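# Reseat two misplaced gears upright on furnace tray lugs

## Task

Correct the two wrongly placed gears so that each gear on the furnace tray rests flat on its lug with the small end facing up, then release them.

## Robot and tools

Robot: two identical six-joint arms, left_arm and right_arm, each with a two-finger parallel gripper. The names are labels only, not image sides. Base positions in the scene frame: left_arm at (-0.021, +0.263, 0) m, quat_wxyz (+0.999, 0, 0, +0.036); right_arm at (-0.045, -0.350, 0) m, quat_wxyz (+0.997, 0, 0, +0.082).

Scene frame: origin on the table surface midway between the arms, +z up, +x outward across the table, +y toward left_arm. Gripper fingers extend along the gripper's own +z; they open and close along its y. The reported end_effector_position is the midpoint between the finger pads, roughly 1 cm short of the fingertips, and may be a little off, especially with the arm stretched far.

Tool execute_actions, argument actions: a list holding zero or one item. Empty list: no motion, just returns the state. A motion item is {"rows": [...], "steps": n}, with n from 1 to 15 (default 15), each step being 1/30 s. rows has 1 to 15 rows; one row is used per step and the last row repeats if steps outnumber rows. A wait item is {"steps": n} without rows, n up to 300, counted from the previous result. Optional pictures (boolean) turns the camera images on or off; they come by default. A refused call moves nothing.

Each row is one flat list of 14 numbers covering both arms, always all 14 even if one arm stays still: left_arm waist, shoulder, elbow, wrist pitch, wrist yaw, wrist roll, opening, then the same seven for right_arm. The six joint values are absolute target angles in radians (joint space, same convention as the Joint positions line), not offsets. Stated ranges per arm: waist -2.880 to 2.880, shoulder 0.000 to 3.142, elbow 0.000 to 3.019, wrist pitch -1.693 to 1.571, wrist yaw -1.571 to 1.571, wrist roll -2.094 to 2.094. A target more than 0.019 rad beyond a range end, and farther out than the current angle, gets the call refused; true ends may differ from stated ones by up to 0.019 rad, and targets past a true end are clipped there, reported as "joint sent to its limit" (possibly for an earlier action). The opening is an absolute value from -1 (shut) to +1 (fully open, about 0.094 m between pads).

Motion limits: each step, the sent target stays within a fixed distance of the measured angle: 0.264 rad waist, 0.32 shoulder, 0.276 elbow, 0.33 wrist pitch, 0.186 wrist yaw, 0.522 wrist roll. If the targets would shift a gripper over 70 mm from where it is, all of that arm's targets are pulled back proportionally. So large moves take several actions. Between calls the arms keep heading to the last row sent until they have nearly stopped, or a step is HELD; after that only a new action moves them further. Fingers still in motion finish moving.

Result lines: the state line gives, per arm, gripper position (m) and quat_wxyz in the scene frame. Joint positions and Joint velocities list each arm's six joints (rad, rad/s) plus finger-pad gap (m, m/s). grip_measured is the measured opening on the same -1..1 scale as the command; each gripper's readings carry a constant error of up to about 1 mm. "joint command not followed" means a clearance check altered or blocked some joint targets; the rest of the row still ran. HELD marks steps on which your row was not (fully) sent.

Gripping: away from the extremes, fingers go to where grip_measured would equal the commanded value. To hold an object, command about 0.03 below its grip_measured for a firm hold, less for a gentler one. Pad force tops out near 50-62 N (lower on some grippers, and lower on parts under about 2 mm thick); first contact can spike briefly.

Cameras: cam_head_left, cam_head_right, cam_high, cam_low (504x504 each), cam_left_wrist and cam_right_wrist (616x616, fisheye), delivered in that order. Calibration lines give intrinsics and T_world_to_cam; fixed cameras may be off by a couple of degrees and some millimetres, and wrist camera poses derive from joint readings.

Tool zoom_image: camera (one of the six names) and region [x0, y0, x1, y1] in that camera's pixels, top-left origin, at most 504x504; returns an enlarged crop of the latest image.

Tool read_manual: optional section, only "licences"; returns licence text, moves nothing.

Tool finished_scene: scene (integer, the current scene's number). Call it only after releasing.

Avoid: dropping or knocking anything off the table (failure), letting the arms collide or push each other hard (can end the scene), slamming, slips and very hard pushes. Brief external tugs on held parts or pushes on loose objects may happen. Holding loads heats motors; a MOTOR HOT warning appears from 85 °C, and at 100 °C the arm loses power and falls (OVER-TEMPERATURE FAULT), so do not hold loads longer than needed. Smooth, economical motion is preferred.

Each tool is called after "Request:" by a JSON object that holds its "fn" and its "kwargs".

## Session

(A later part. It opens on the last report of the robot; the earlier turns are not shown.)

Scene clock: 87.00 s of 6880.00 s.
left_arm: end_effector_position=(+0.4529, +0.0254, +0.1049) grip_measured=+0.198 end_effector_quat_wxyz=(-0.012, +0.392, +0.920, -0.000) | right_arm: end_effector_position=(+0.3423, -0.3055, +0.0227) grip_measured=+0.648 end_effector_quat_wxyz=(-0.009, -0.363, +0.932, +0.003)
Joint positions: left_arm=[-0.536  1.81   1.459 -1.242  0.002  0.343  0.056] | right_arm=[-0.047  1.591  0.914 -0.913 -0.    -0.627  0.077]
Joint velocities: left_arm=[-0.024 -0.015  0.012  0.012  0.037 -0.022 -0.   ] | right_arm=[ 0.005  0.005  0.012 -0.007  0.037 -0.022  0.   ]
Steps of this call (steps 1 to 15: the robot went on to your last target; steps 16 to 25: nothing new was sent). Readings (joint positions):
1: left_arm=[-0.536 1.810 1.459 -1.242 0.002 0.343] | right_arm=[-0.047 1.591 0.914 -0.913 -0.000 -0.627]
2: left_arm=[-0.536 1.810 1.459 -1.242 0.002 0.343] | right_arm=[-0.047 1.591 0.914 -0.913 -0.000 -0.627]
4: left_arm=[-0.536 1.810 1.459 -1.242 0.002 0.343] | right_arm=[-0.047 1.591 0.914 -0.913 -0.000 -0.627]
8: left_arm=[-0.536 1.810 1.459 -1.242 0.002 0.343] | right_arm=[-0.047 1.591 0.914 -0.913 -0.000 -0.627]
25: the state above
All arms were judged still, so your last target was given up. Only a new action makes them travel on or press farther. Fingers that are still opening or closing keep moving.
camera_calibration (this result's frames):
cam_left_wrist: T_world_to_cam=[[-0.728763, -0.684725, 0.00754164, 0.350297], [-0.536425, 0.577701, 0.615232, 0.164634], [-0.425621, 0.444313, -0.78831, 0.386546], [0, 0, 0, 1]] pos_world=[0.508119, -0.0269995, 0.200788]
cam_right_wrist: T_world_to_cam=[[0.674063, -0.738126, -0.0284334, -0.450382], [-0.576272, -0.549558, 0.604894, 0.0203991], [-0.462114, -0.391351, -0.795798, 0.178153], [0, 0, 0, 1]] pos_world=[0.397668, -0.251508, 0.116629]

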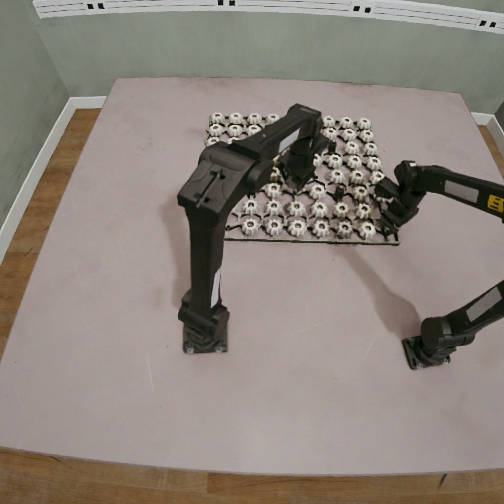

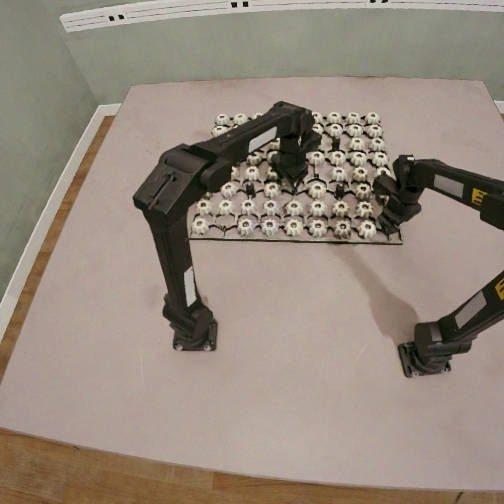

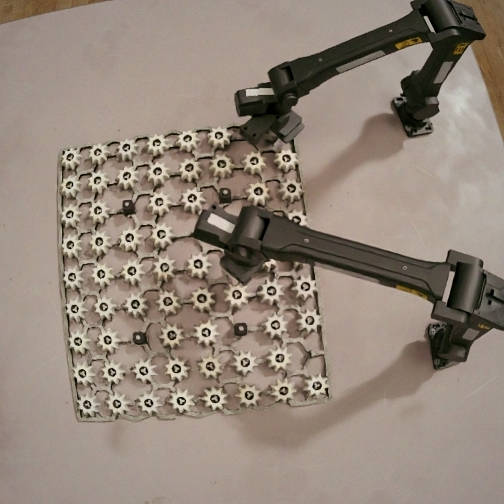

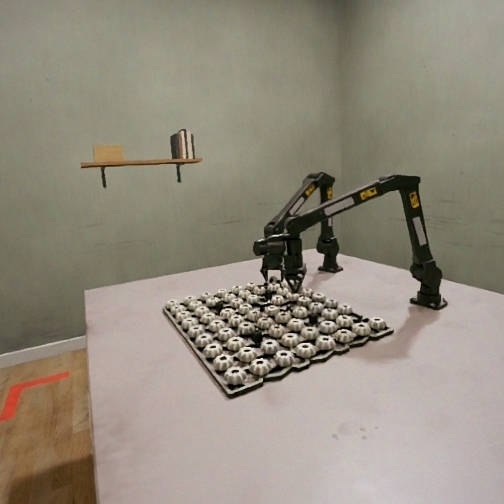

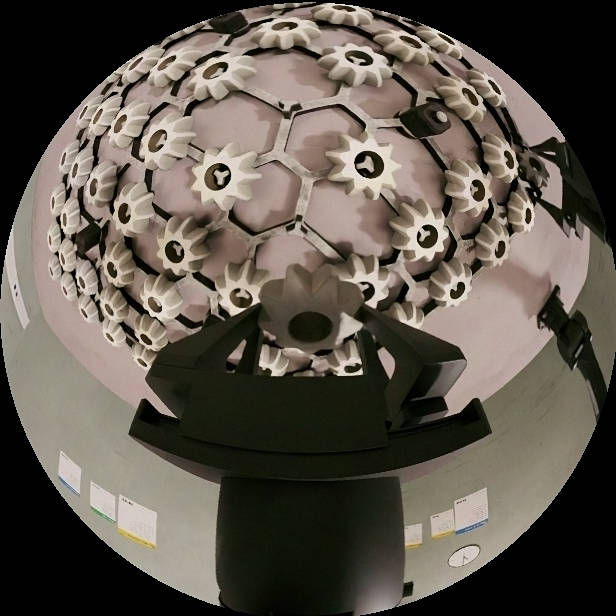

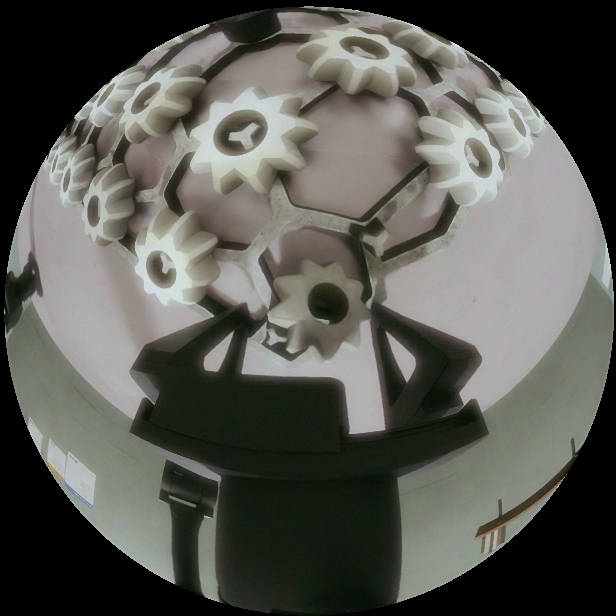

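Request:
{"fn": "execute_actions", "kwargs": {"actions": [{"rows":[[-0.535,1.8,1.5,-1.25,0,0.33,0.12,-0.047,1.59,0.99,-0.905,0,-0.64,0.65]]}], "pictures": false}}

Request:
{"fn": "execute_actions", "kwargs": {"actions": [{"rows":[[-0.535,1.8,1.5,-1.25,0,0.33,0.12,-0.047,1.59,0.99,-0.905,0,-0.64,0.0]]}]}}

Scene clock: 99.47 s of 6880.00 s.
left_arm: end_effector_position=(+0.4529, +0.0254, +0.1049) grip_measured=+0.198 end_effector_quat_wxyz=(-0.012, +0.392, +0.920, -0.000) | right_arm: end_effector_position=(+0.3590, -0.3035, +0.0333) grip_measured=+0.648 end_effector_quat_wxyz=(+0.008, -0.363, +0.932, -0.002)
Joint positions: left_arm=[-0.536  1.81   1.459 -1.242  0.002  0.343  0.056] | right_arm=[-0.047  1.591  0.949 -0.913 -0.    -0.627  0.077]
Joint velocities: left_arm=[-0.005 -0.005  0.002  0.002 -0.022  0.037  0.   ] | right_arm=[ 0.005  0.015 -0.002 -0.012  0.022  0.037 -0.001]
Steps of this call (steps 1 to 90: nothing new was sent; then 8.97 s passed at rest; steps 91 to 105: all 15 steps of this action). Readings (joint positions):
91: left_arm=[-0.536 1.810 1.459 -1.242 0.002 0.343] | right_arm=[-0.047 1.591 0.916 -0.913 -0.000 -0.627]
92: left_arm=[-0.536 1.810 1.459 -1.242 0.002 0.343] | right_arm=[-0.047 1.591 0.919 -0.913 -0.000 -0.627]
94: left_arm=[-0.536 1.810 1.459 -1.242 0.002 0.343] | right_arm=[-0.047 1.591 0.931 -0.913 -0.000 -0.627]
98: left_arm=[-0.536 1.810 1.459 -1.242 0.002 0.343] | right_arm=[-0.047 1.591 0.948 -0.913 -0.000 -0.627]
105: the state above

Scene clock: 99.97 s of 6880.00 s.
left_arm: end_effector_position=(+0.4529, +0.0254, +0.1049) grip_measured=+0.198 end_effector_quat_wxyz=(-0.012, +0.392, +0.920, -0.000) | right_arm: end_effector_position=(+0.3611, -0.2996, +0.0347) grip_measured=+0.003 end_effector_quat_wxyz=(+0.012, -0.366, +0.930, +0.001)
Joint positions: left_arm=[-0.536  1.81   1.459 -1.242  0.002  0.343  0.056] | right_arm=[-0.042  1.591  0.953 -0.912 -0.009 -0.629  0.047]
Joint velocities: left_arm=[-0.005 -0.015 -0.012 -0.002  0.022 -0.037 -0.   ] | right_arm=[ 0.005 -0.005 -0.002  0.002 -0.022 -0.037 -0.001]
Steps of this call (steps 1 to 15: all 15 steps of this action). Readings (joint positions):
1: left_arm=[-0.536 1.810 1.459 -1.242 0.002 0.343] | right_arm=[-0.047 1.591 0.949 -0.913 -0.000 -0.628]
2: left_arm=[-0.536 1.810 1.459 -1.242 0.002 0.343] | right_arm=[-0.047 1.591 0.949 -0.913 -0.007 -0.628]
4: left_arm=[-0.536 1.810 1.459 -1.242 0.002 0.343] | right_arm=[-0.043 1.591 0.953 -0.912 -0.010 -0.629]
8: left_arm=[-0.536 1.810 1.459 -1.242 0.002 0.343] | right_arm=[-0.042 1.591 0.953 -0.912 -0.009 -0.629]
15: the state above
camera_calibration (this result's frames):
cam_left_wrist: T_world_to_cam=[[-0.728763, -0.684725, 0.00754164, 0.350297], [-0.536425, 0.577701, 0.615232, 0.164634], [-0.425621, 0.444313, -0.78831, 0.386546], [0, 0, 0, 1]] pos_world=[0.508119, -0.0269995, 0.200788]
cam_right_wrist: T_world_to_cam=[[0.679911, -0.733211, -0.011121, -0.459654], [-0.595993, -0.561376, 0.574151, 0.0318459], [-0.427217, -0.383744, -0.818674, 0.189165], [0, 0, 0, 1]] pos_world=[0.412318, -0.246554, 0.131468]

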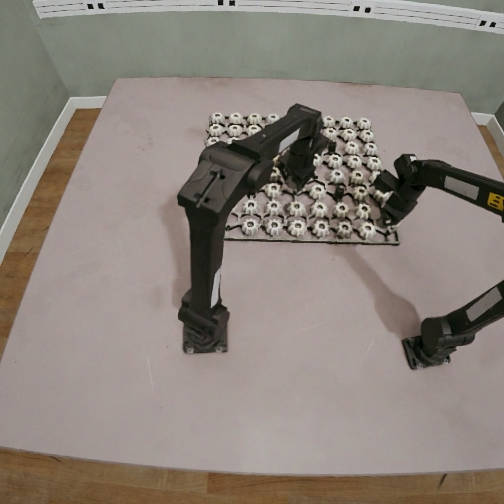

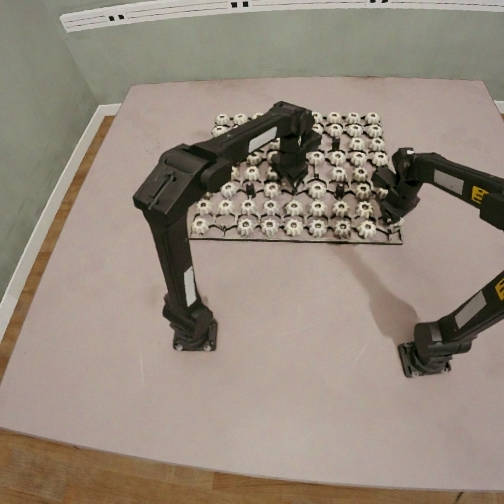

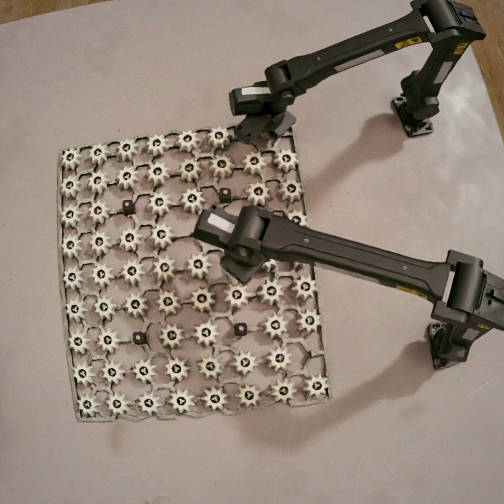

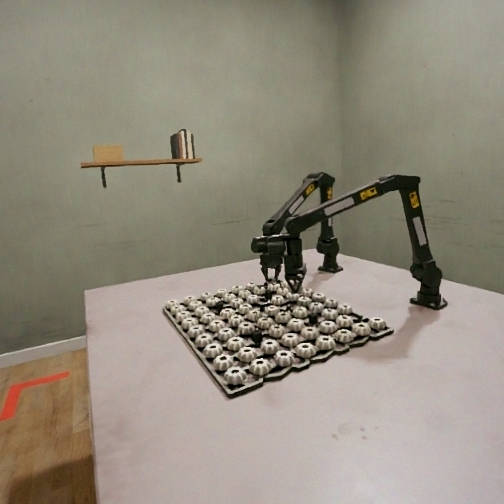

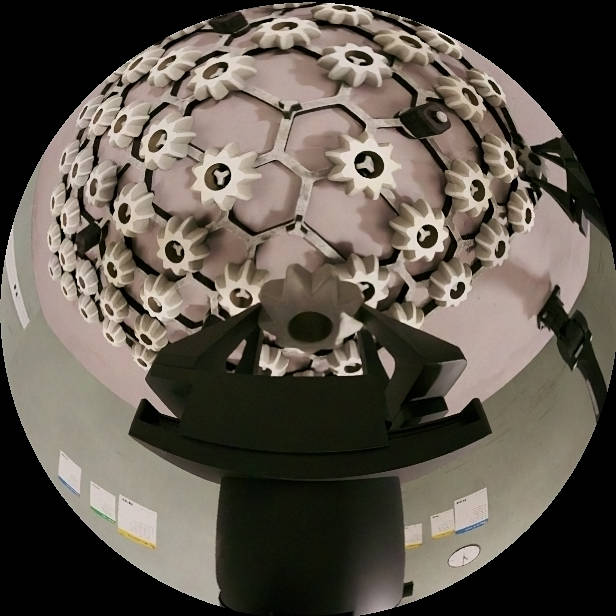

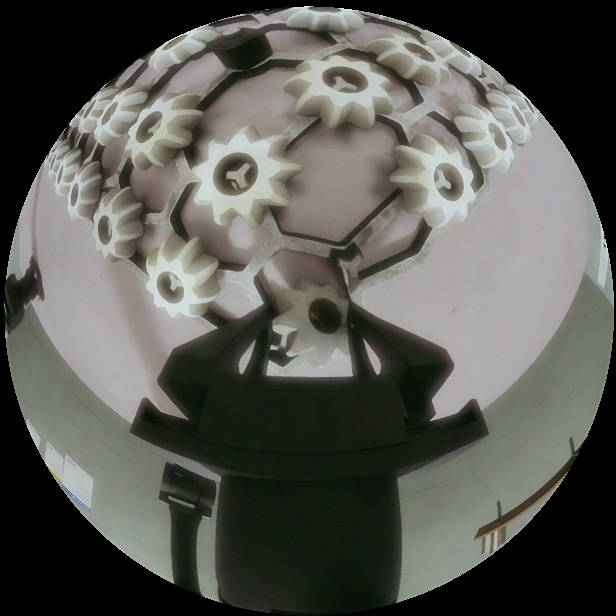

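Request:
{"fn": "execute_actions", "kwargs": {"actions": [{"rows":[[-0.535,1.8,1.5,-1.25,0,0.33,0.12,-0.047,1.59,0.99,-0.905,0,-0.64,0.65]],"steps":8}], "pictures": false}}

Request:
{"fn": "execute_actions", "kwargs": {"actions": [{"rows":[[-0.535,1.8,1.5,-1.25,0,0.33,0.12,-0.047,1.42,0.99,-1.10,0,-0.64,0.65]]}], "pictures": false}}

Request:
{"fn": "execute_actions", "kwargs": {"actions": [{"steps":25}]}}

Request:
{"fn": "zoom_image", "kwargs": {"camera": "cam_head_right", "region": [330, 180, 430, 260]}}

Request:
{"fn": "zoom_image", "kwargs": {"camera": "cam_right_wrist", "region": [200, 150, 450, 330]}}

Scene clock: 112.83 s of 6880.00 s.
left_arm: end_effector_position=(+0.4529, +0.0254, +0.1049) grip_measured=+0.198 end_effector_quat_wxyz=(-0.012, +0.392, +0.920, -0.000) | right_arm: end_effector_position=(+0.3613, -0.3008, +0.0347) grip_measured=+0.648 end_effector_quat_wxyz=(+0.011, -0.366, +0.930, -0.001)
Joint positions: left_arm=[-0.536  1.81   1.459 -1.242  0.002  0.343  0.056] | right_arm=[-0.042  1.591  0.953 -0.912 -0.003 -0.629  0.077]
Joint velocities: left_arm=[-0.015 -0.005  0.022 -0.002 -0.037 -0.007 -0.001] | right_arm=[-0.005 -0.015 -0.007 -0.007 -0.007 -0.037 -0.001]
Steps of this call (steps 1 to 15: the robot went on to your last target; steps 16 to 90: nothing new was sent; then 9.60 s passed at rest; steps 91 to 98: all 8 steps of this action). Readings (joint positions):
91: left_arm=[-0.536 1.810 1.459 -1.242 0.002 0.343] | right_arm=[-0.042 1.591 0.953 -0.912 -0.006 -0.629]
92: left_arm=[-0.536 1.810 1.459 -1.242 0.002 0.343] | right_arm=[-0.042 1.591 0.953 -0.912 -0.004 -0.629]
94: left_arm=[-0.536 1.810 1.459 -1.242 0.002 0.343] | right_arm=[-0.042 1.591 0.953 -0.912 -0.003 -0.629]
98: the state above

Scene clock: 113.33 s of 6880.00 s.
left_arm: end_effector_position=(+0.4529, +0.0254, +0.1049) grip_measured=+0.198 end_effector_quat_wxyz=(-0.012, +0.392, +0.920, -0.000) | right_arm: end_effector_position=(+0.3305, -0.3046, +0.1031) grip_measured=+0.648 end_effector_quat_wxyz=(+0.015, -0.366, +0.930, -0.003)
Joint positions: left_arm=[-0.536  1.81   1.459 -1.242  0.002  0.343  0.056] | right_arm=[-0.042  1.407  0.956 -1.089 -0.002 -0.629  0.077]
Joint velocities: left_arm=[-0.015 -0.015 -0.012  0.007 -0.007 -0.022  0.   ] | right_arm=[ 0.005  0.142 -0.007 -0.007  0.007 -0.037  0.001]
Steps of this call (steps 1 to 15: all 15 steps of this action). Readings (joint positions):
1: left_arm=[-0.536 1.810 1.459 -1.242 0.002 0.343] | right_arm=[-0.042 1.584 0.955 -0.936 -0.003 -0.629]
2: left_arm=[-0.536 1.810 1.459 -1.242 0.002 0.343] | right_arm=[-0.042 1.569 0.955 -0.984 -0.003 -0.629]
4: left_arm=[-0.536 1.810 1.459 -1.242 0.002 0.343] | right_arm=[-0.042 1.514 0.954 -1.056 -0.002 -0.629]
8: left_arm=[-0.536 1.810 1.459 -1.242 0.002 0.343] | right_arm=[-0.042 1.406 0.955 -1.086 -0.002 -0.629]
15: the state above

Scene clock: 114.17 s of 6880.00 s.
left_arm: end_effector_position=(+0.4529, +0.0254, +0.1049) grip_measured=+0.198 end_effector_quat_wxyz=(-0.012, +0.392, +0.920, -0.000) | right_arm: end_effector_position=(+0.3301, -0.3047, +0.0989) grip_measured=+0.648 end_effector_quat_wxyz=(+0.009, -0.366, +0.930, -0.001)
Joint positions: left_arm=[-0.536  1.81   1.459 -1.242  0.002  0.343  0.056] | right_arm=[-0.042  1.419  0.956 -1.089 -0.002 -0.629  0.077]
Joint velocities: left_arm=[-0.024 -0.015  0.017 -0.007  0.037  0.007 -0.001] | right_arm=[ 0.005 -0.015  0.002  0.002  0.007  0.022  0.   ]
Steps of this call (steps 1 to 25: the robot went on to your last target). Readings (joint positions):
1: left_arm=[-0.536 1.810 1.459 -1.242 0.002 0.343] | right_arm=[-0.042 1.412 0.956 -1.089 -0.002 -0.629]
2: left_arm=[-0.536 1.810 1.459 -1.242 0.002 0.343] | right_arm=[-0.042 1.415 0.956 -1.089 -0.002 -0.629]
4: left_arm=[-0.536 1.810 1.459 -1.242 0.002 0.343] | right_arm=[-0.042 1.419 0.956 -1.089 -0.002 -0.629]
8: left_arm=[-0.536 1.810 1.459 -1.242 0.002 0.343] | right_arm=[-0.042 1.419 0.956 -1.089 -0.002 -0.629]
25: the state above
camera_calibration (this result's frames):
cam_left_wrist: T_world_to_cam=[[-0.728763, -0.684725, 0.00754164, 0.350297], [-0.536425, 0.577701, 0.615232, 0.164634], [-0.425621, 0.444313, -0.78831, 0.386546], [0, 0, 0, 1]] pos_world=[0.508119, -0.0269995, 0.200788]
cam_right_wrist: T_world_to_cam=[[0.679517, -0.733622, -0.0074332, -0.441927], [-0.595203, -0.557174, 0.579044, -0.0257621], [-0.428941, -0.389046, -0.815263, 0.225131], [0, 0, 0, 1]] pos_world=[0.381531, -0.250975, 0.195174]

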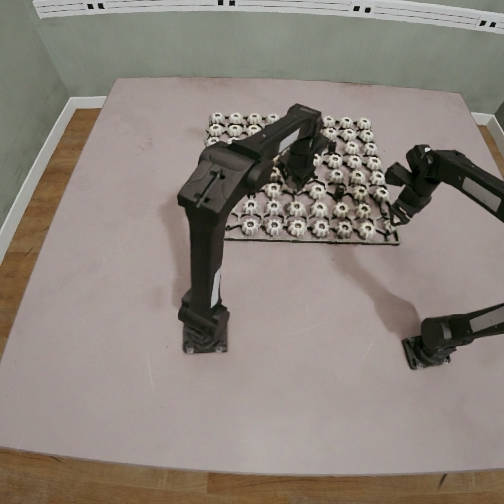

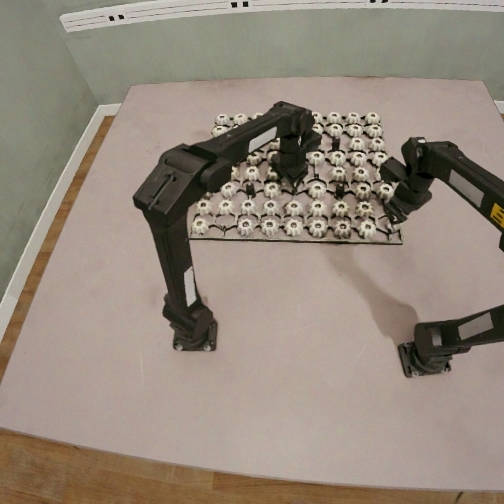

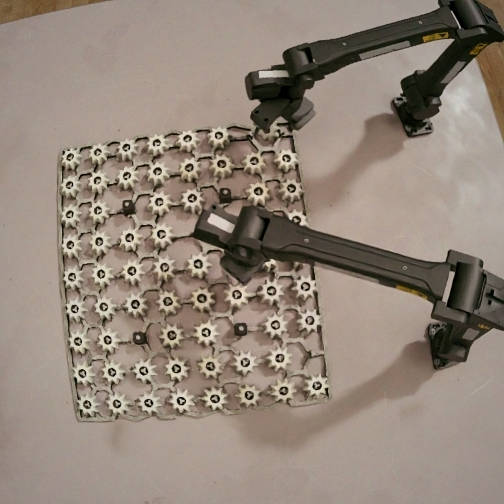

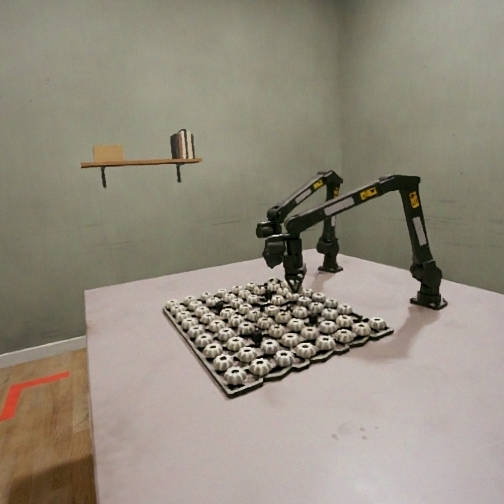

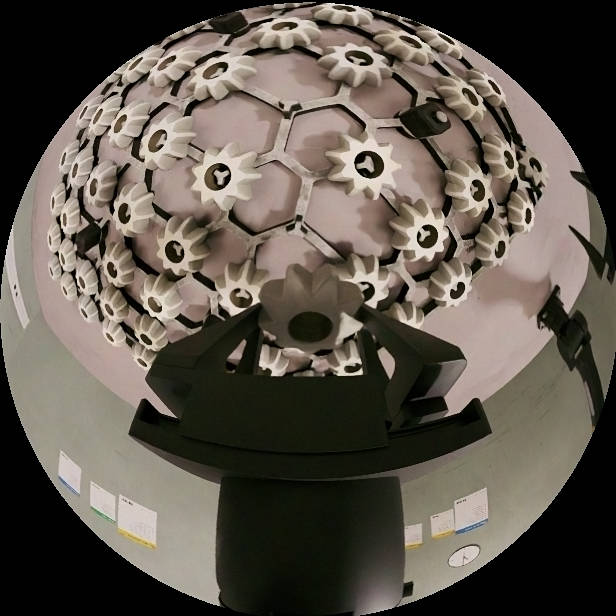

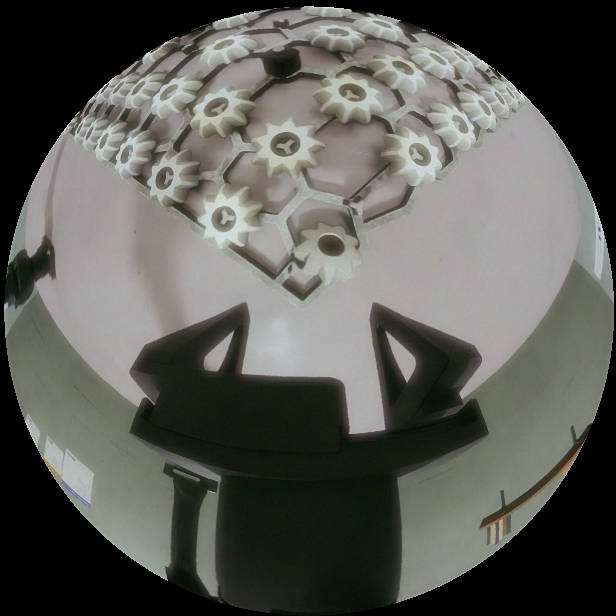

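Region (330, 180, 430, 260) of cam_head_right's 504x504 image, scaled by 5.040, with more detail than that image has; it fills the top 403 rows of this view, and the rest is white.

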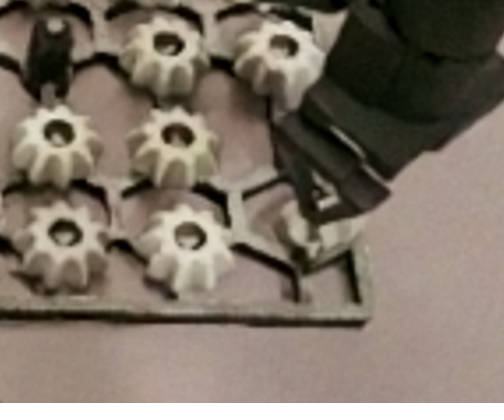

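Region (200, 150, 450, 330) of cam_right_wrist's 616x616 image, scaled by 2.016, with more detail than that image has; it fills the top 363 rows of this view, and the rest is white.

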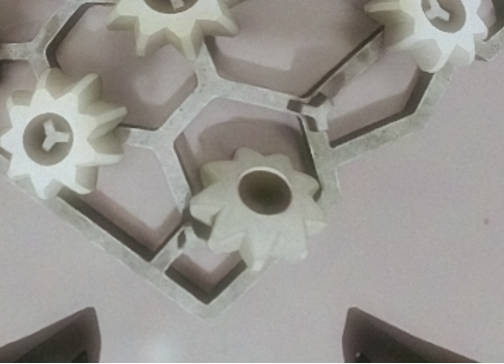

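Request:
{"fn": "execute_actions", "kwargs": {"actions": [{"rows":[[-0.535,1.8,1.5,-1.25,0,0.33,0.12,-0.055,1.49,0.99,-1.06,0,0.93,0.7]]}], "pictures": false}}

Request:
{"fn": "execute_actions", "kwargs": {"actions": [{"steps":30}]}}

Scene clock: 131.77 s of 6880.00 s.
left_arm: end_effector_position=(+0.4529, +0.0254, +0.1049) grip_measured=+0.198 end_effector_quat_wxyz=(-0.012, +0.392, +0.920, -0.000) | right_arm: end_effector_position=(+0.3313, -0.3067, +0.0701) grip_measured=+0.698 end_effector_quat_wxyz=(-0.021, +0.294, +0.955, -0.008)
Joint positions: left_arm=[-0.536  1.81   1.459 -1.242  0.002  0.343  0.056] | right_arm=[-0.048  1.501  0.958 -1.072 -0.002  0.713  0.08 ]
Joint velocities: left_arm=[-0.005 -0.015  0.002 -0.002 -0.037 -0.037 -0.   ] | right_arm=[ 0.005 -0.005 -0.007 -0.007 -0.051  1.341  0.   ]
Steps of this call (steps 1 to 15: the robot went on to your last target; steps 16 to 90: nothing new was sent; then 14.10 s passed at rest; steps 91 to 105: all 15 steps of this action). Readings (joint positions):
91: left_arm=[-0.536 1.810 1.459 -1.242 0.002 0.343] | right_arm=[-0.042 1.423 0.956 -1.088 -0.002 -0.555]
92: left_arm=[-0.536 1.810 1.459 -1.242 0.002 0.343] | right_arm=[-0.043 1.430 0.958 -1.083 -0.002 -0.456]
94: left_arm=[-0.536 1.810 1.459 -1.242 0.002 0.343] | right_arm=[-0.045 1.455 0.958 -1.075 -0.002 -0.262]
98: left_arm=[-0.536 1.810 1.459 -1.242 0.002 0.343] | right_arm=[-0.048 1.497 0.958 -1.073 -0.002 0.128]
105: the state above

Scene clock: 132.77 s of 6880.00 s.
left_arm: end_effector_position=(+0.4529, +0.0254, +0.1049) grip_measured=+0.198 end_effector_quat_wxyz=(-0.012, +0.392, +0.920, -0.000) | right_arm: end_effector_position=(+0.3313, -0.3067, +0.0701) grip_measured=+0.698 end_effector_quat_wxyz=(-0.020, +0.390, +0.920, -0.010)
Joint positions: left_arm=[-0.536  1.81   1.459 -1.242  0.002  0.343  0.056] | right_arm=[-0.048  1.501  0.958 -1.072 -0.002  0.917  0.08 ]
Joint velocities: left_arm=[ 0.005  0.005  0.002  0.017 -0.022  0.007  0.   ] | right_arm=[ 0.005 -0.005  0.002  0.007  0.007  0.022  0.   ]
Steps of this call (steps 1 to 30: the robot went on to your last target). Readings (joint positions):
1: left_arm=[-0.536 1.810 1.459 -1.242 0.002 0.343] | right_arm=[-0.048 1.501 0.958 -1.072 -0.002 0.754]
2: left_arm=[-0.536 1.810 1.459 -1.242 0.002 0.343] | right_arm=[-0.048 1.501 0.958 -1.072 -0.002 0.787]
4: left_arm=[-0.536 1.810 1.459 -1.242 0.002 0.343] | right_arm=[-0.048 1.501 0.958 -1.072 -0.002 0.834]
8: left_arm=[-0.536 1.810 1.459 -1.242 0.002 0.343] | right_arm=[-0.048 1.501 0.958 -1.072 -0.002 0.884]
30: the state above
All arms were judged still, so your last target was given up. Only a new action makes them travel on or press farther. Fingers that are still opening or closing keep moving.
camera_calibration (this result's frames):
cam_left_wrist: T_world_to_cam=[[-0.728763, -0.684725, 0.00754164, 0.350297], [-0.536425, 0.577701, 0.615232, 0.164634], [-0.425621, 0.444313, -0.78831, 0.386546], [0, 0, 0, 1]] pos_world=[0.508119, -0.0269995, 0.200788]
cam_right_wrist: T_world_to_cam=[[-0.720704, -0.693027, 0.0173064, 0.0302226], [-0.538701, 0.575579, 0.615233, 0.316684], [-0.436334, 0.434078, -0.788156, 0.454382], [0, 0, 0, 1]] pos_world=[0.390642, -0.358569, 0.162766]

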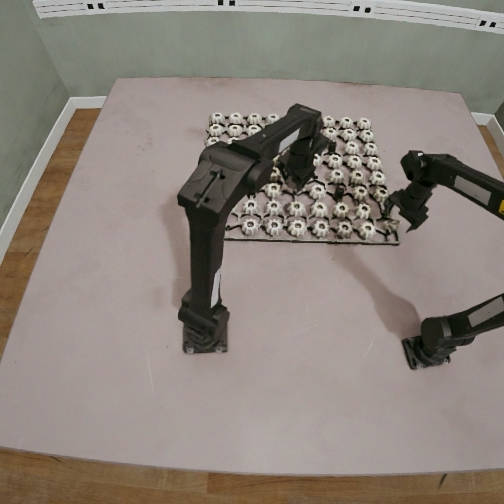

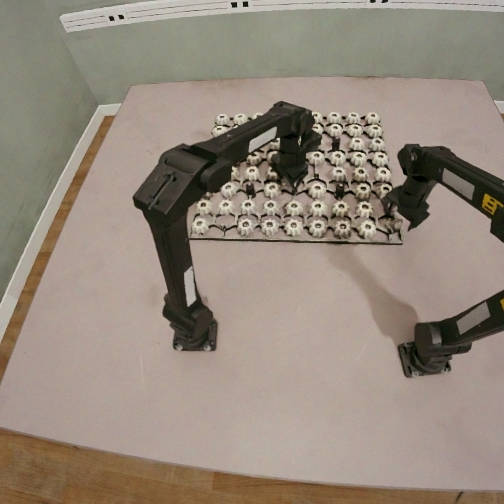

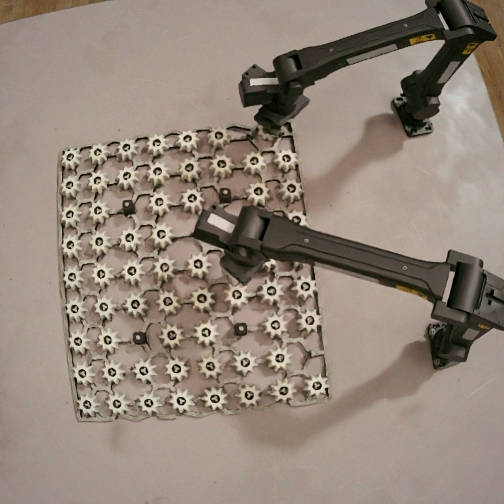

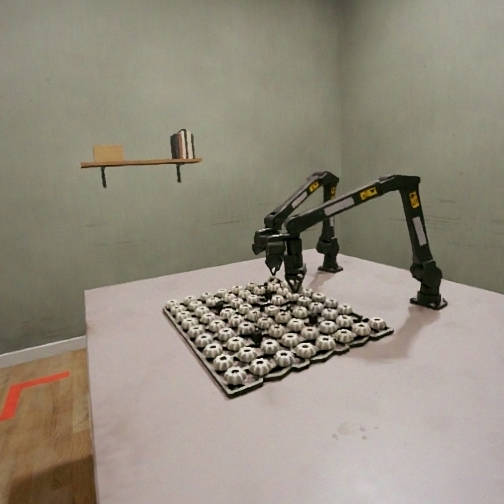

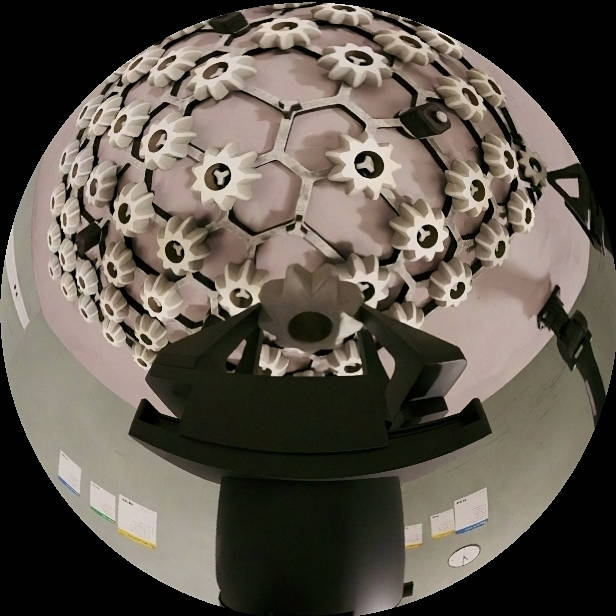

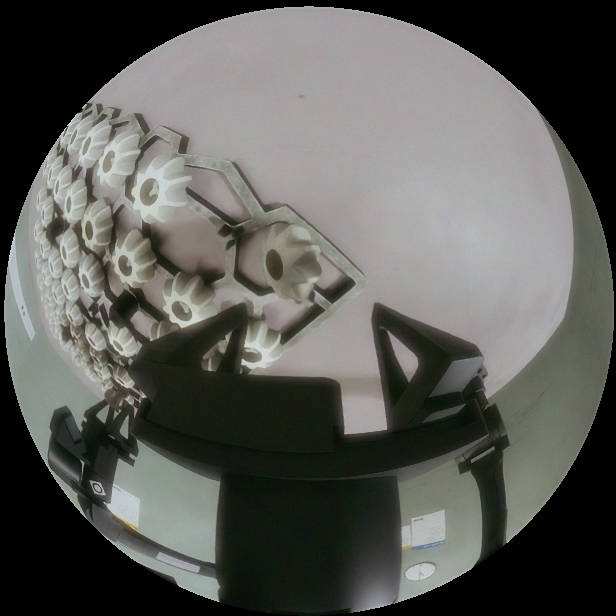

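Request:
{"fn": "execute_actions", "kwargs": {"actions": [{"rows":[[-0.535,1.8,1.5,-1.25,0,0.33,0.12,-0.036,1.51,0.96,-0.99,0,0.93,0.85]],"steps":10}], "pictures": false}}

Request:
{"fn": "execute_actions", "kwargs": {"actions": [{"rows":[[-0.535,1.8,1.5,-1.25,0,0.33,0.12,-0.036,1.592,0.945,-0.895,0,0.93,0.85]]}], "pictures": false}}

Request:
{"fn": "execute_actions", "kwargs": {"actions": [{"steps":20}]}}

Scene clock: 146.67 s of 6880.00 s.
left_arm: end_effector_position=(+0.4529, +0.0254, +0.1049) grip_measured=+0.198 end_effector_quat_wxyz=(-0.012, +0.392, +0.920, -0.000) | right_arm: end_effector_position=(+0.3466, -0.3028, +0.0684) grip_measured=+0.848 end_effector_quat_wxyz=(+0.008, +0.388, +0.922, +0.006)
Joint positions: left_arm=[-0.536  1.81   1.459 -1.242  0.002  0.343  0.056] | right_arm=[-0.043  1.503  0.955 -1.004 -0.002  0.918  0.087]
Joint velocities: left_arm=[-0.015 -0.005 -0.007 -0.002 -0.11   0.007  0.   ] | right_arm=[-0.015  0.015 -0.007  0.017  0.037  0.037 -0.001]
Steps of this call (steps 1 to 90: nothing new was sent; then 10.57 s passed at rest; steps 91 to 100: all 10 steps of this action). Readings (joint positions):
91: left_arm=[-0.536 1.810 1.459 -1.242 0.002 0.343] | right_arm=[-0.048 1.501 0.956 -1.061 -0.002 0.918]
92: left_arm=[-0.536 1.810 1.459 -1.242 0.002 0.343] | right_arm=[-0.047 1.501 0.955 -1.041 -0.002 0.918]
94: left_arm=[-0.536 1.810 1.459 -1.242 0.002 0.343] | right_arm=[-0.046 1.503 0.955 -1.014 -0.002 0.918]
98: left_arm=[-0.536 1.810 1.459 -1.242 0.002 0.343] | right_arm=[-0.043 1.503 0.955 -1.004 -0.002 0.918]
100: the state above

Scene clock: 147.17 s of 6880.00 s.
left_arm: end_effector_position=(+0.4529, +0.0254, +0.1049) grip_measured=+0.198 end_effector_quat_wxyz=(-0.012, +0.392, +0.920, -0.000) | right_arm: end_effector_position=(+0.3524, -0.3021, +0.0229) grip_measured=+0.848 end_effector_quat_wxyz=(-0.004, +0.388, +0.922, -0.001)
Joint positions: left_arm=[-0.536  1.81   1.459 -1.242  0.002  0.343  0.056] | right_arm=[-0.043  1.607  0.936 -0.907 -0.002  0.918  0.087]
Joint velocities: left_arm=[-0.024 -0.005 -0.007 -0.012  0.037 -0.022  0.   ] | right_arm=[ 0.005 -0.015 -0.002 -0.022  0.007 -0.066  0.   ]
Steps of this call (steps 1 to 15: all 15 steps of this action). Readings (joint positions):
1: left_arm=[-0.536 1.810 1.459 -1.242 0.002 0.343] | right_arm=[-0.043 1.507 0.953 -0.989 -0.002 0.918]
2: left_arm=[-0.536 1.810 1.459 -1.242 0.002 0.343] | right_arm=[-0.043 1.516 0.953 -0.960 -0.002 0.918]
4: left_arm=[-0.536 1.810 1.459 -1.242 0.002 0.343] | right_arm=[-0.043 1.549 0.953 -0.922 -0.002 0.918]
8: left_arm=[-0.536 1.810 1.459 -1.242 0.002 0.343] | right_arm=[-0.043 1.602 0.943 -0.909 -0.002 0.918]
15: the state above

Scene clock: 147.83 s of 6880.00 s.
left_arm: end_effector_position=(+0.4529, +0.0254, +0.1049) grip_measured=+0.198 end_effector_quat_wxyz=(-0.012, +0.392, +0.920, -0.000) | right_arm: end_effector_position=(+0.3524, -0.3021, +0.0229) grip_measured=+0.848 end_effector_quat_wxyz=(-0.004, +0.388, +0.922, -0.001)
Joint positions: left_arm=[-0.536  1.81   1.459 -1.242  0.002  0.343  0.056] | right_arm=[-0.043  1.607  0.936 -0.907 -0.002  0.918  0.087]
Joint velocities: left_arm=[-0.015  0.005 -0.007 -0.002 -0.051  0.007 -0.001] | right_arm=[-0.005  0.005  0.002 -0.012 -0.007  0.022  0.   ]
Steps of this call (steps 1 to 15: the robot went on to your last target; steps 16 to 20: nothing new was sent). Readings (joint positions):
1: left_arm=[-0.536 1.810 1.459 -1.242 0.002 0.343] | right_arm=[-0.043 1.607 0.936 -0.907 -0.002 0.918]
2: left_arm=[-0.536 1.810 1.459 -1.242 0.002 0.343] | right_arm=[-0.043 1.607 0.936 -0.907 -0.002 0.918]
4: left_arm=[-0.536 1.810 1.459 -1.242 0.002 0.343] | right_arm=[-0.043 1.607 0.936 -0.907 -0.002 0.918]
8: left_arm=[-0.536 1.810 1.459 -1.242 0.002 0.343] | right_arm=[-0.043 1.607 0.936 -0.907 -0.002 0.918]
20: the state above
All arms were judged still, so your last target was given up. Only a new action makes them travel on or press farther. Fingers that are still opening or closing keep moving.
camera_calibration (this result's frames):
cam_left_wrist: T_world_to_cam=[[-0.728763, -0.684725, 0.00754164, 0.350297], [-0.536425, 0.577701, 0.615232, 0.164634], [-0.425621, 0.444313, -0.78831, 0.386546], [0, 0, 0, 1]] pos_world=[0.508119, -0.0269995, 0.200788]
cam_right_wrist: T_world_to_cam=[[-0.717628, -0.696331, -0.0115256, 0.047972], [-0.563155, 0.570484, 0.597834, 0.361852], [-0.409715, 0.435513, -0.801537, 0.415798], [0, 0, 0, 1]] pos_world=[0.408564, -0.354112, 0.117503]

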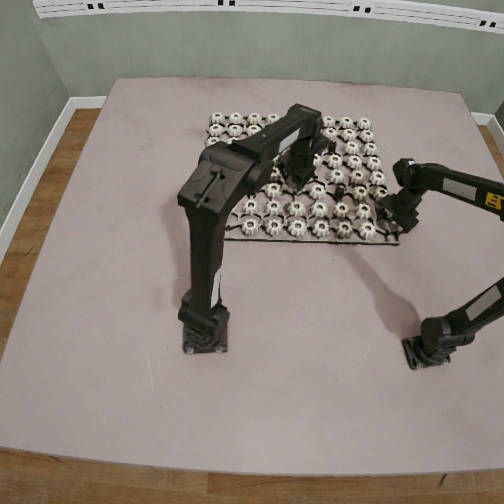

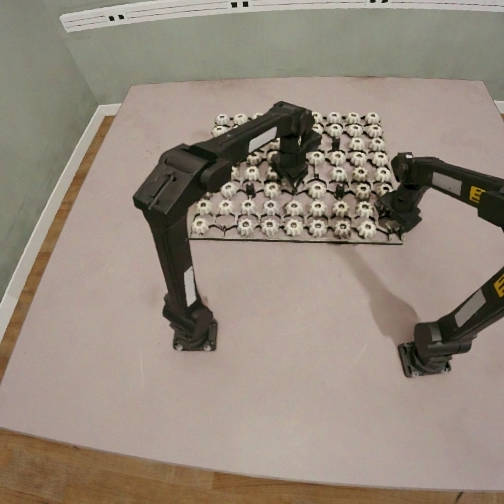

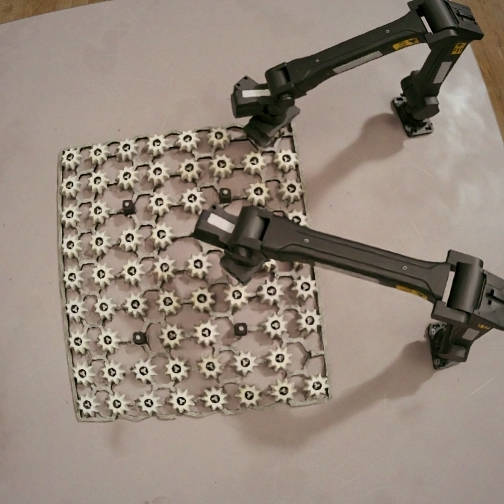

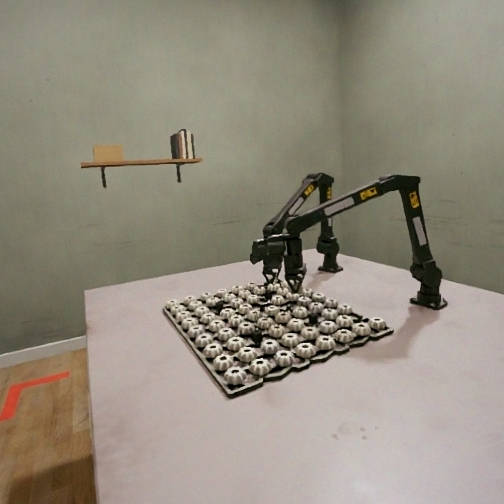

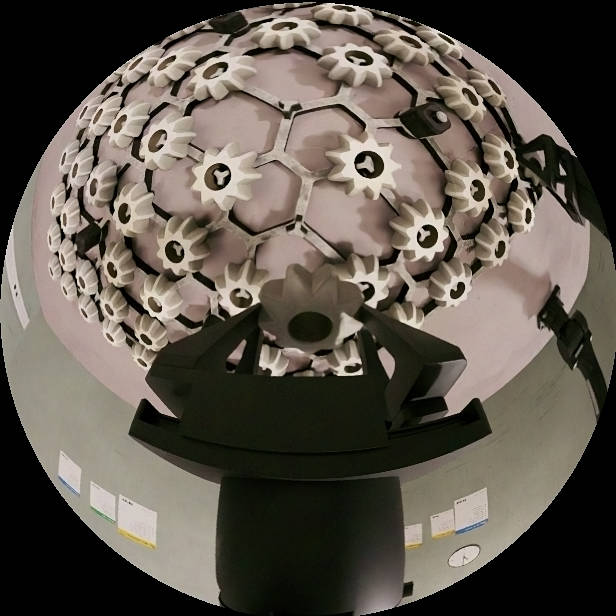

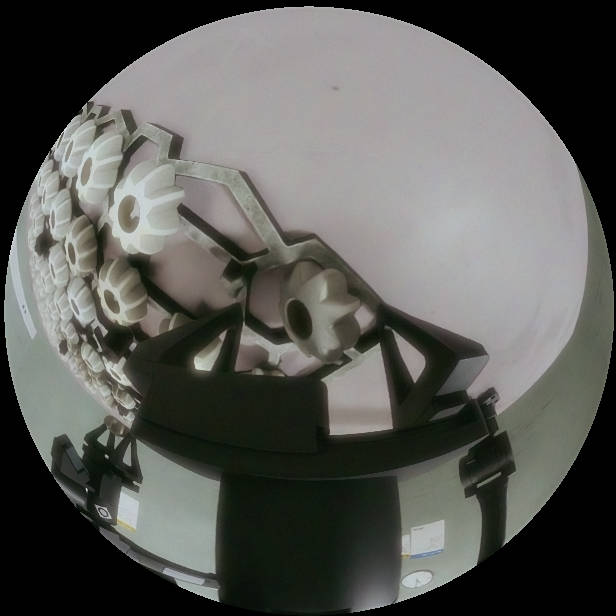

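Request:
{"fn": "execute_actions", "kwargs": {"actions": [{"rows":[[-0.535,1.8,1.5,-1.25,0,0.33,0.12,-0.043,1.6,0.945,-0.895,0,0.93,0.1]]}]}}

Scene clock: 156.73 s of 6880.00 s.
left_arm: end_effector_position=(+0.4529, +0.0254, +0.1049) grip_measured=+0.198 end_effector_quat_wxyz=(-0.012, +0.392, +0.920, -0.000) | right_arm: end_effector_position=(+0.3524, -0.3024, +0.0229) grip_measured=+0.102 end_effector_quat_wxyz=(-0.004, +0.388, +0.922, -0.002)
Joint positions: left_arm=[-0.536  1.81   1.459 -1.242  0.002  0.343  0.056] | right_arm=[-0.043  1.607  0.936 -0.907 -0.001  0.918  0.052]
Joint velocities: left_arm=[ 0.015  0.005 -0.002 -0.002  0.037 -0.037  0.   ] | right_arm=[-0.015 -0.005 -0.002 -0.002  0.022 -0.007  0.001]
Steps of this call (steps 1 to 90: nothing new was sent; then 5.40 s passed at rest; steps 91 to 105: all 15 steps of this action). Readings (joint positions):
91: left_arm=[-0.536 1.810 1.459 -1.242 0.002 0.343] | right_arm=[-0.043 1.607 0.936 -0.907 -0.002 0.918]
92: left_arm=[-0.536 1.810 1.459 -1.242 0.002 0.343] | right_arm=[-0.043 1.607 0.936 -0.907 -0.002 0.918]
94: left_arm=[-0.536 1.810 1.459 -1.242 0.002 0.343] | right_arm=[-0.043 1.607 0.936 -0.907 -0.001 0.918]
98: left_arm=[-0.536 1.810 1.459 -1.242 0.002 0.343] | right_arm=[-0.043 1.607 0.936 -0.907 -0.001 0.918]
105: the state above
camera_calibration (this result's frames):
cam_left_wrist: T_world_to_cam=[[-0.728763, -0.684725, 0.00754164, 0.350297], [-0.536425, 0.577701, 0.615232, 0.164634], [-0.425621, 0.444313, -0.78831, 0.386546], [0, 0, 0, 1]] pos_world=[0.508119, -0.0269995, 0.200788]
cam_right_wrist: T_world_to_cam=[[-0.717617, -0.696357, -0.0106025, 0.0477806], [-0.563272, 0.571381, 0.596865, 0.362354], [-0.409573, 0.434293, -0.802271, 0.415522], [0, 0, 0, 1]] pos_world=[0.408579, -0.354228, 0.117592]

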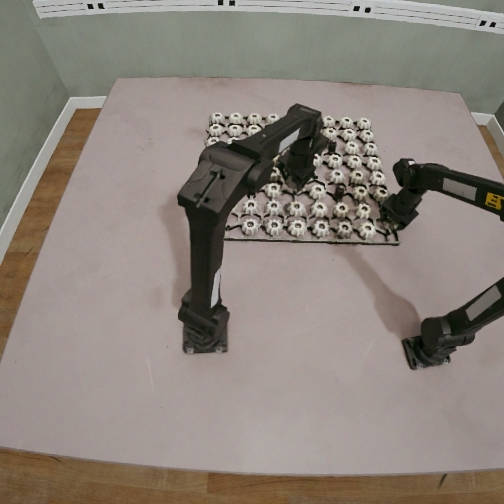

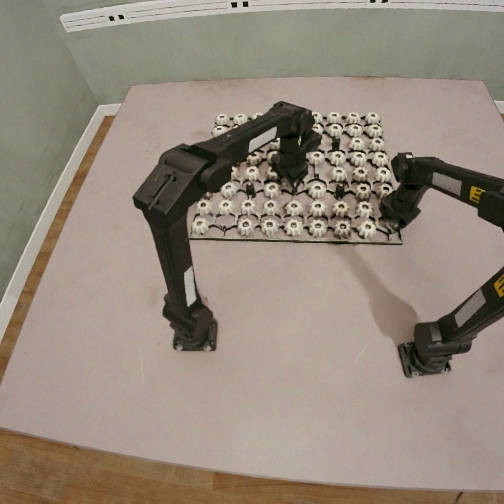

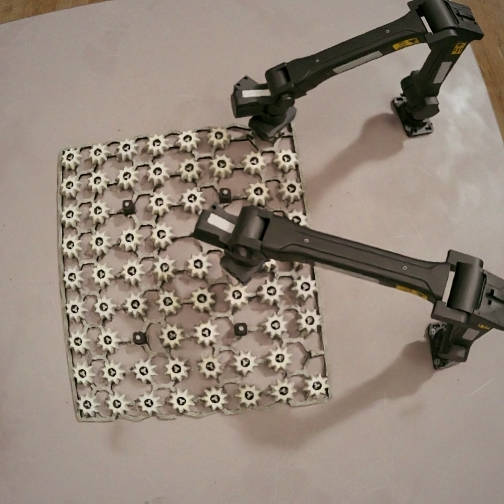

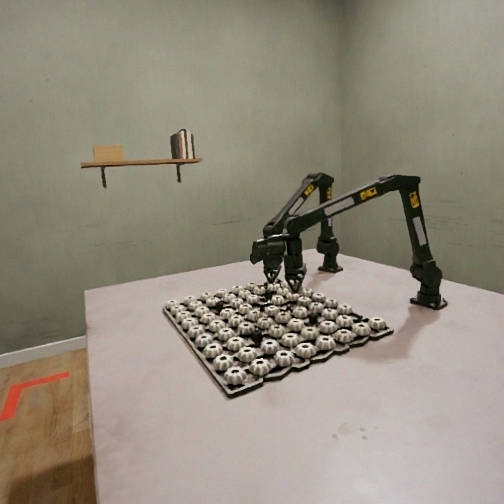

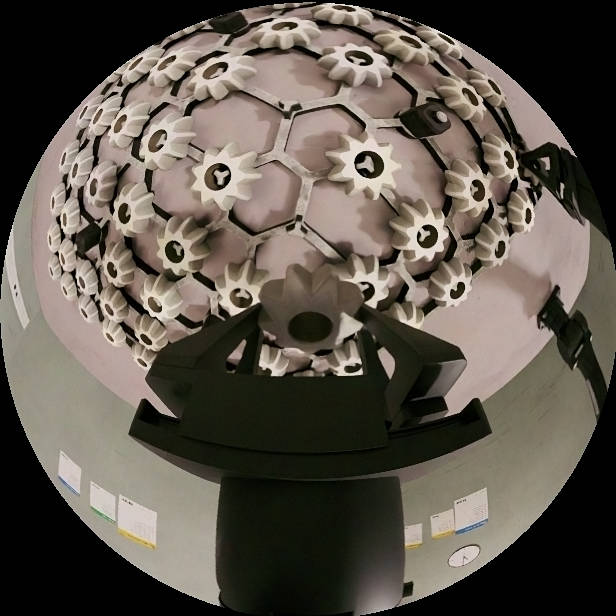

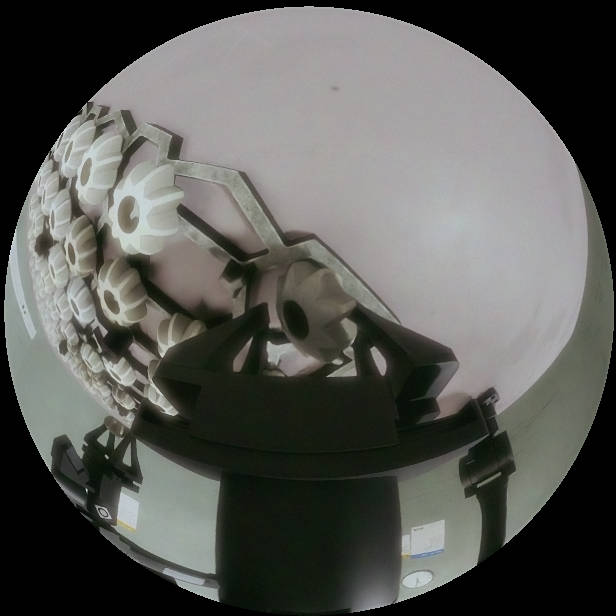

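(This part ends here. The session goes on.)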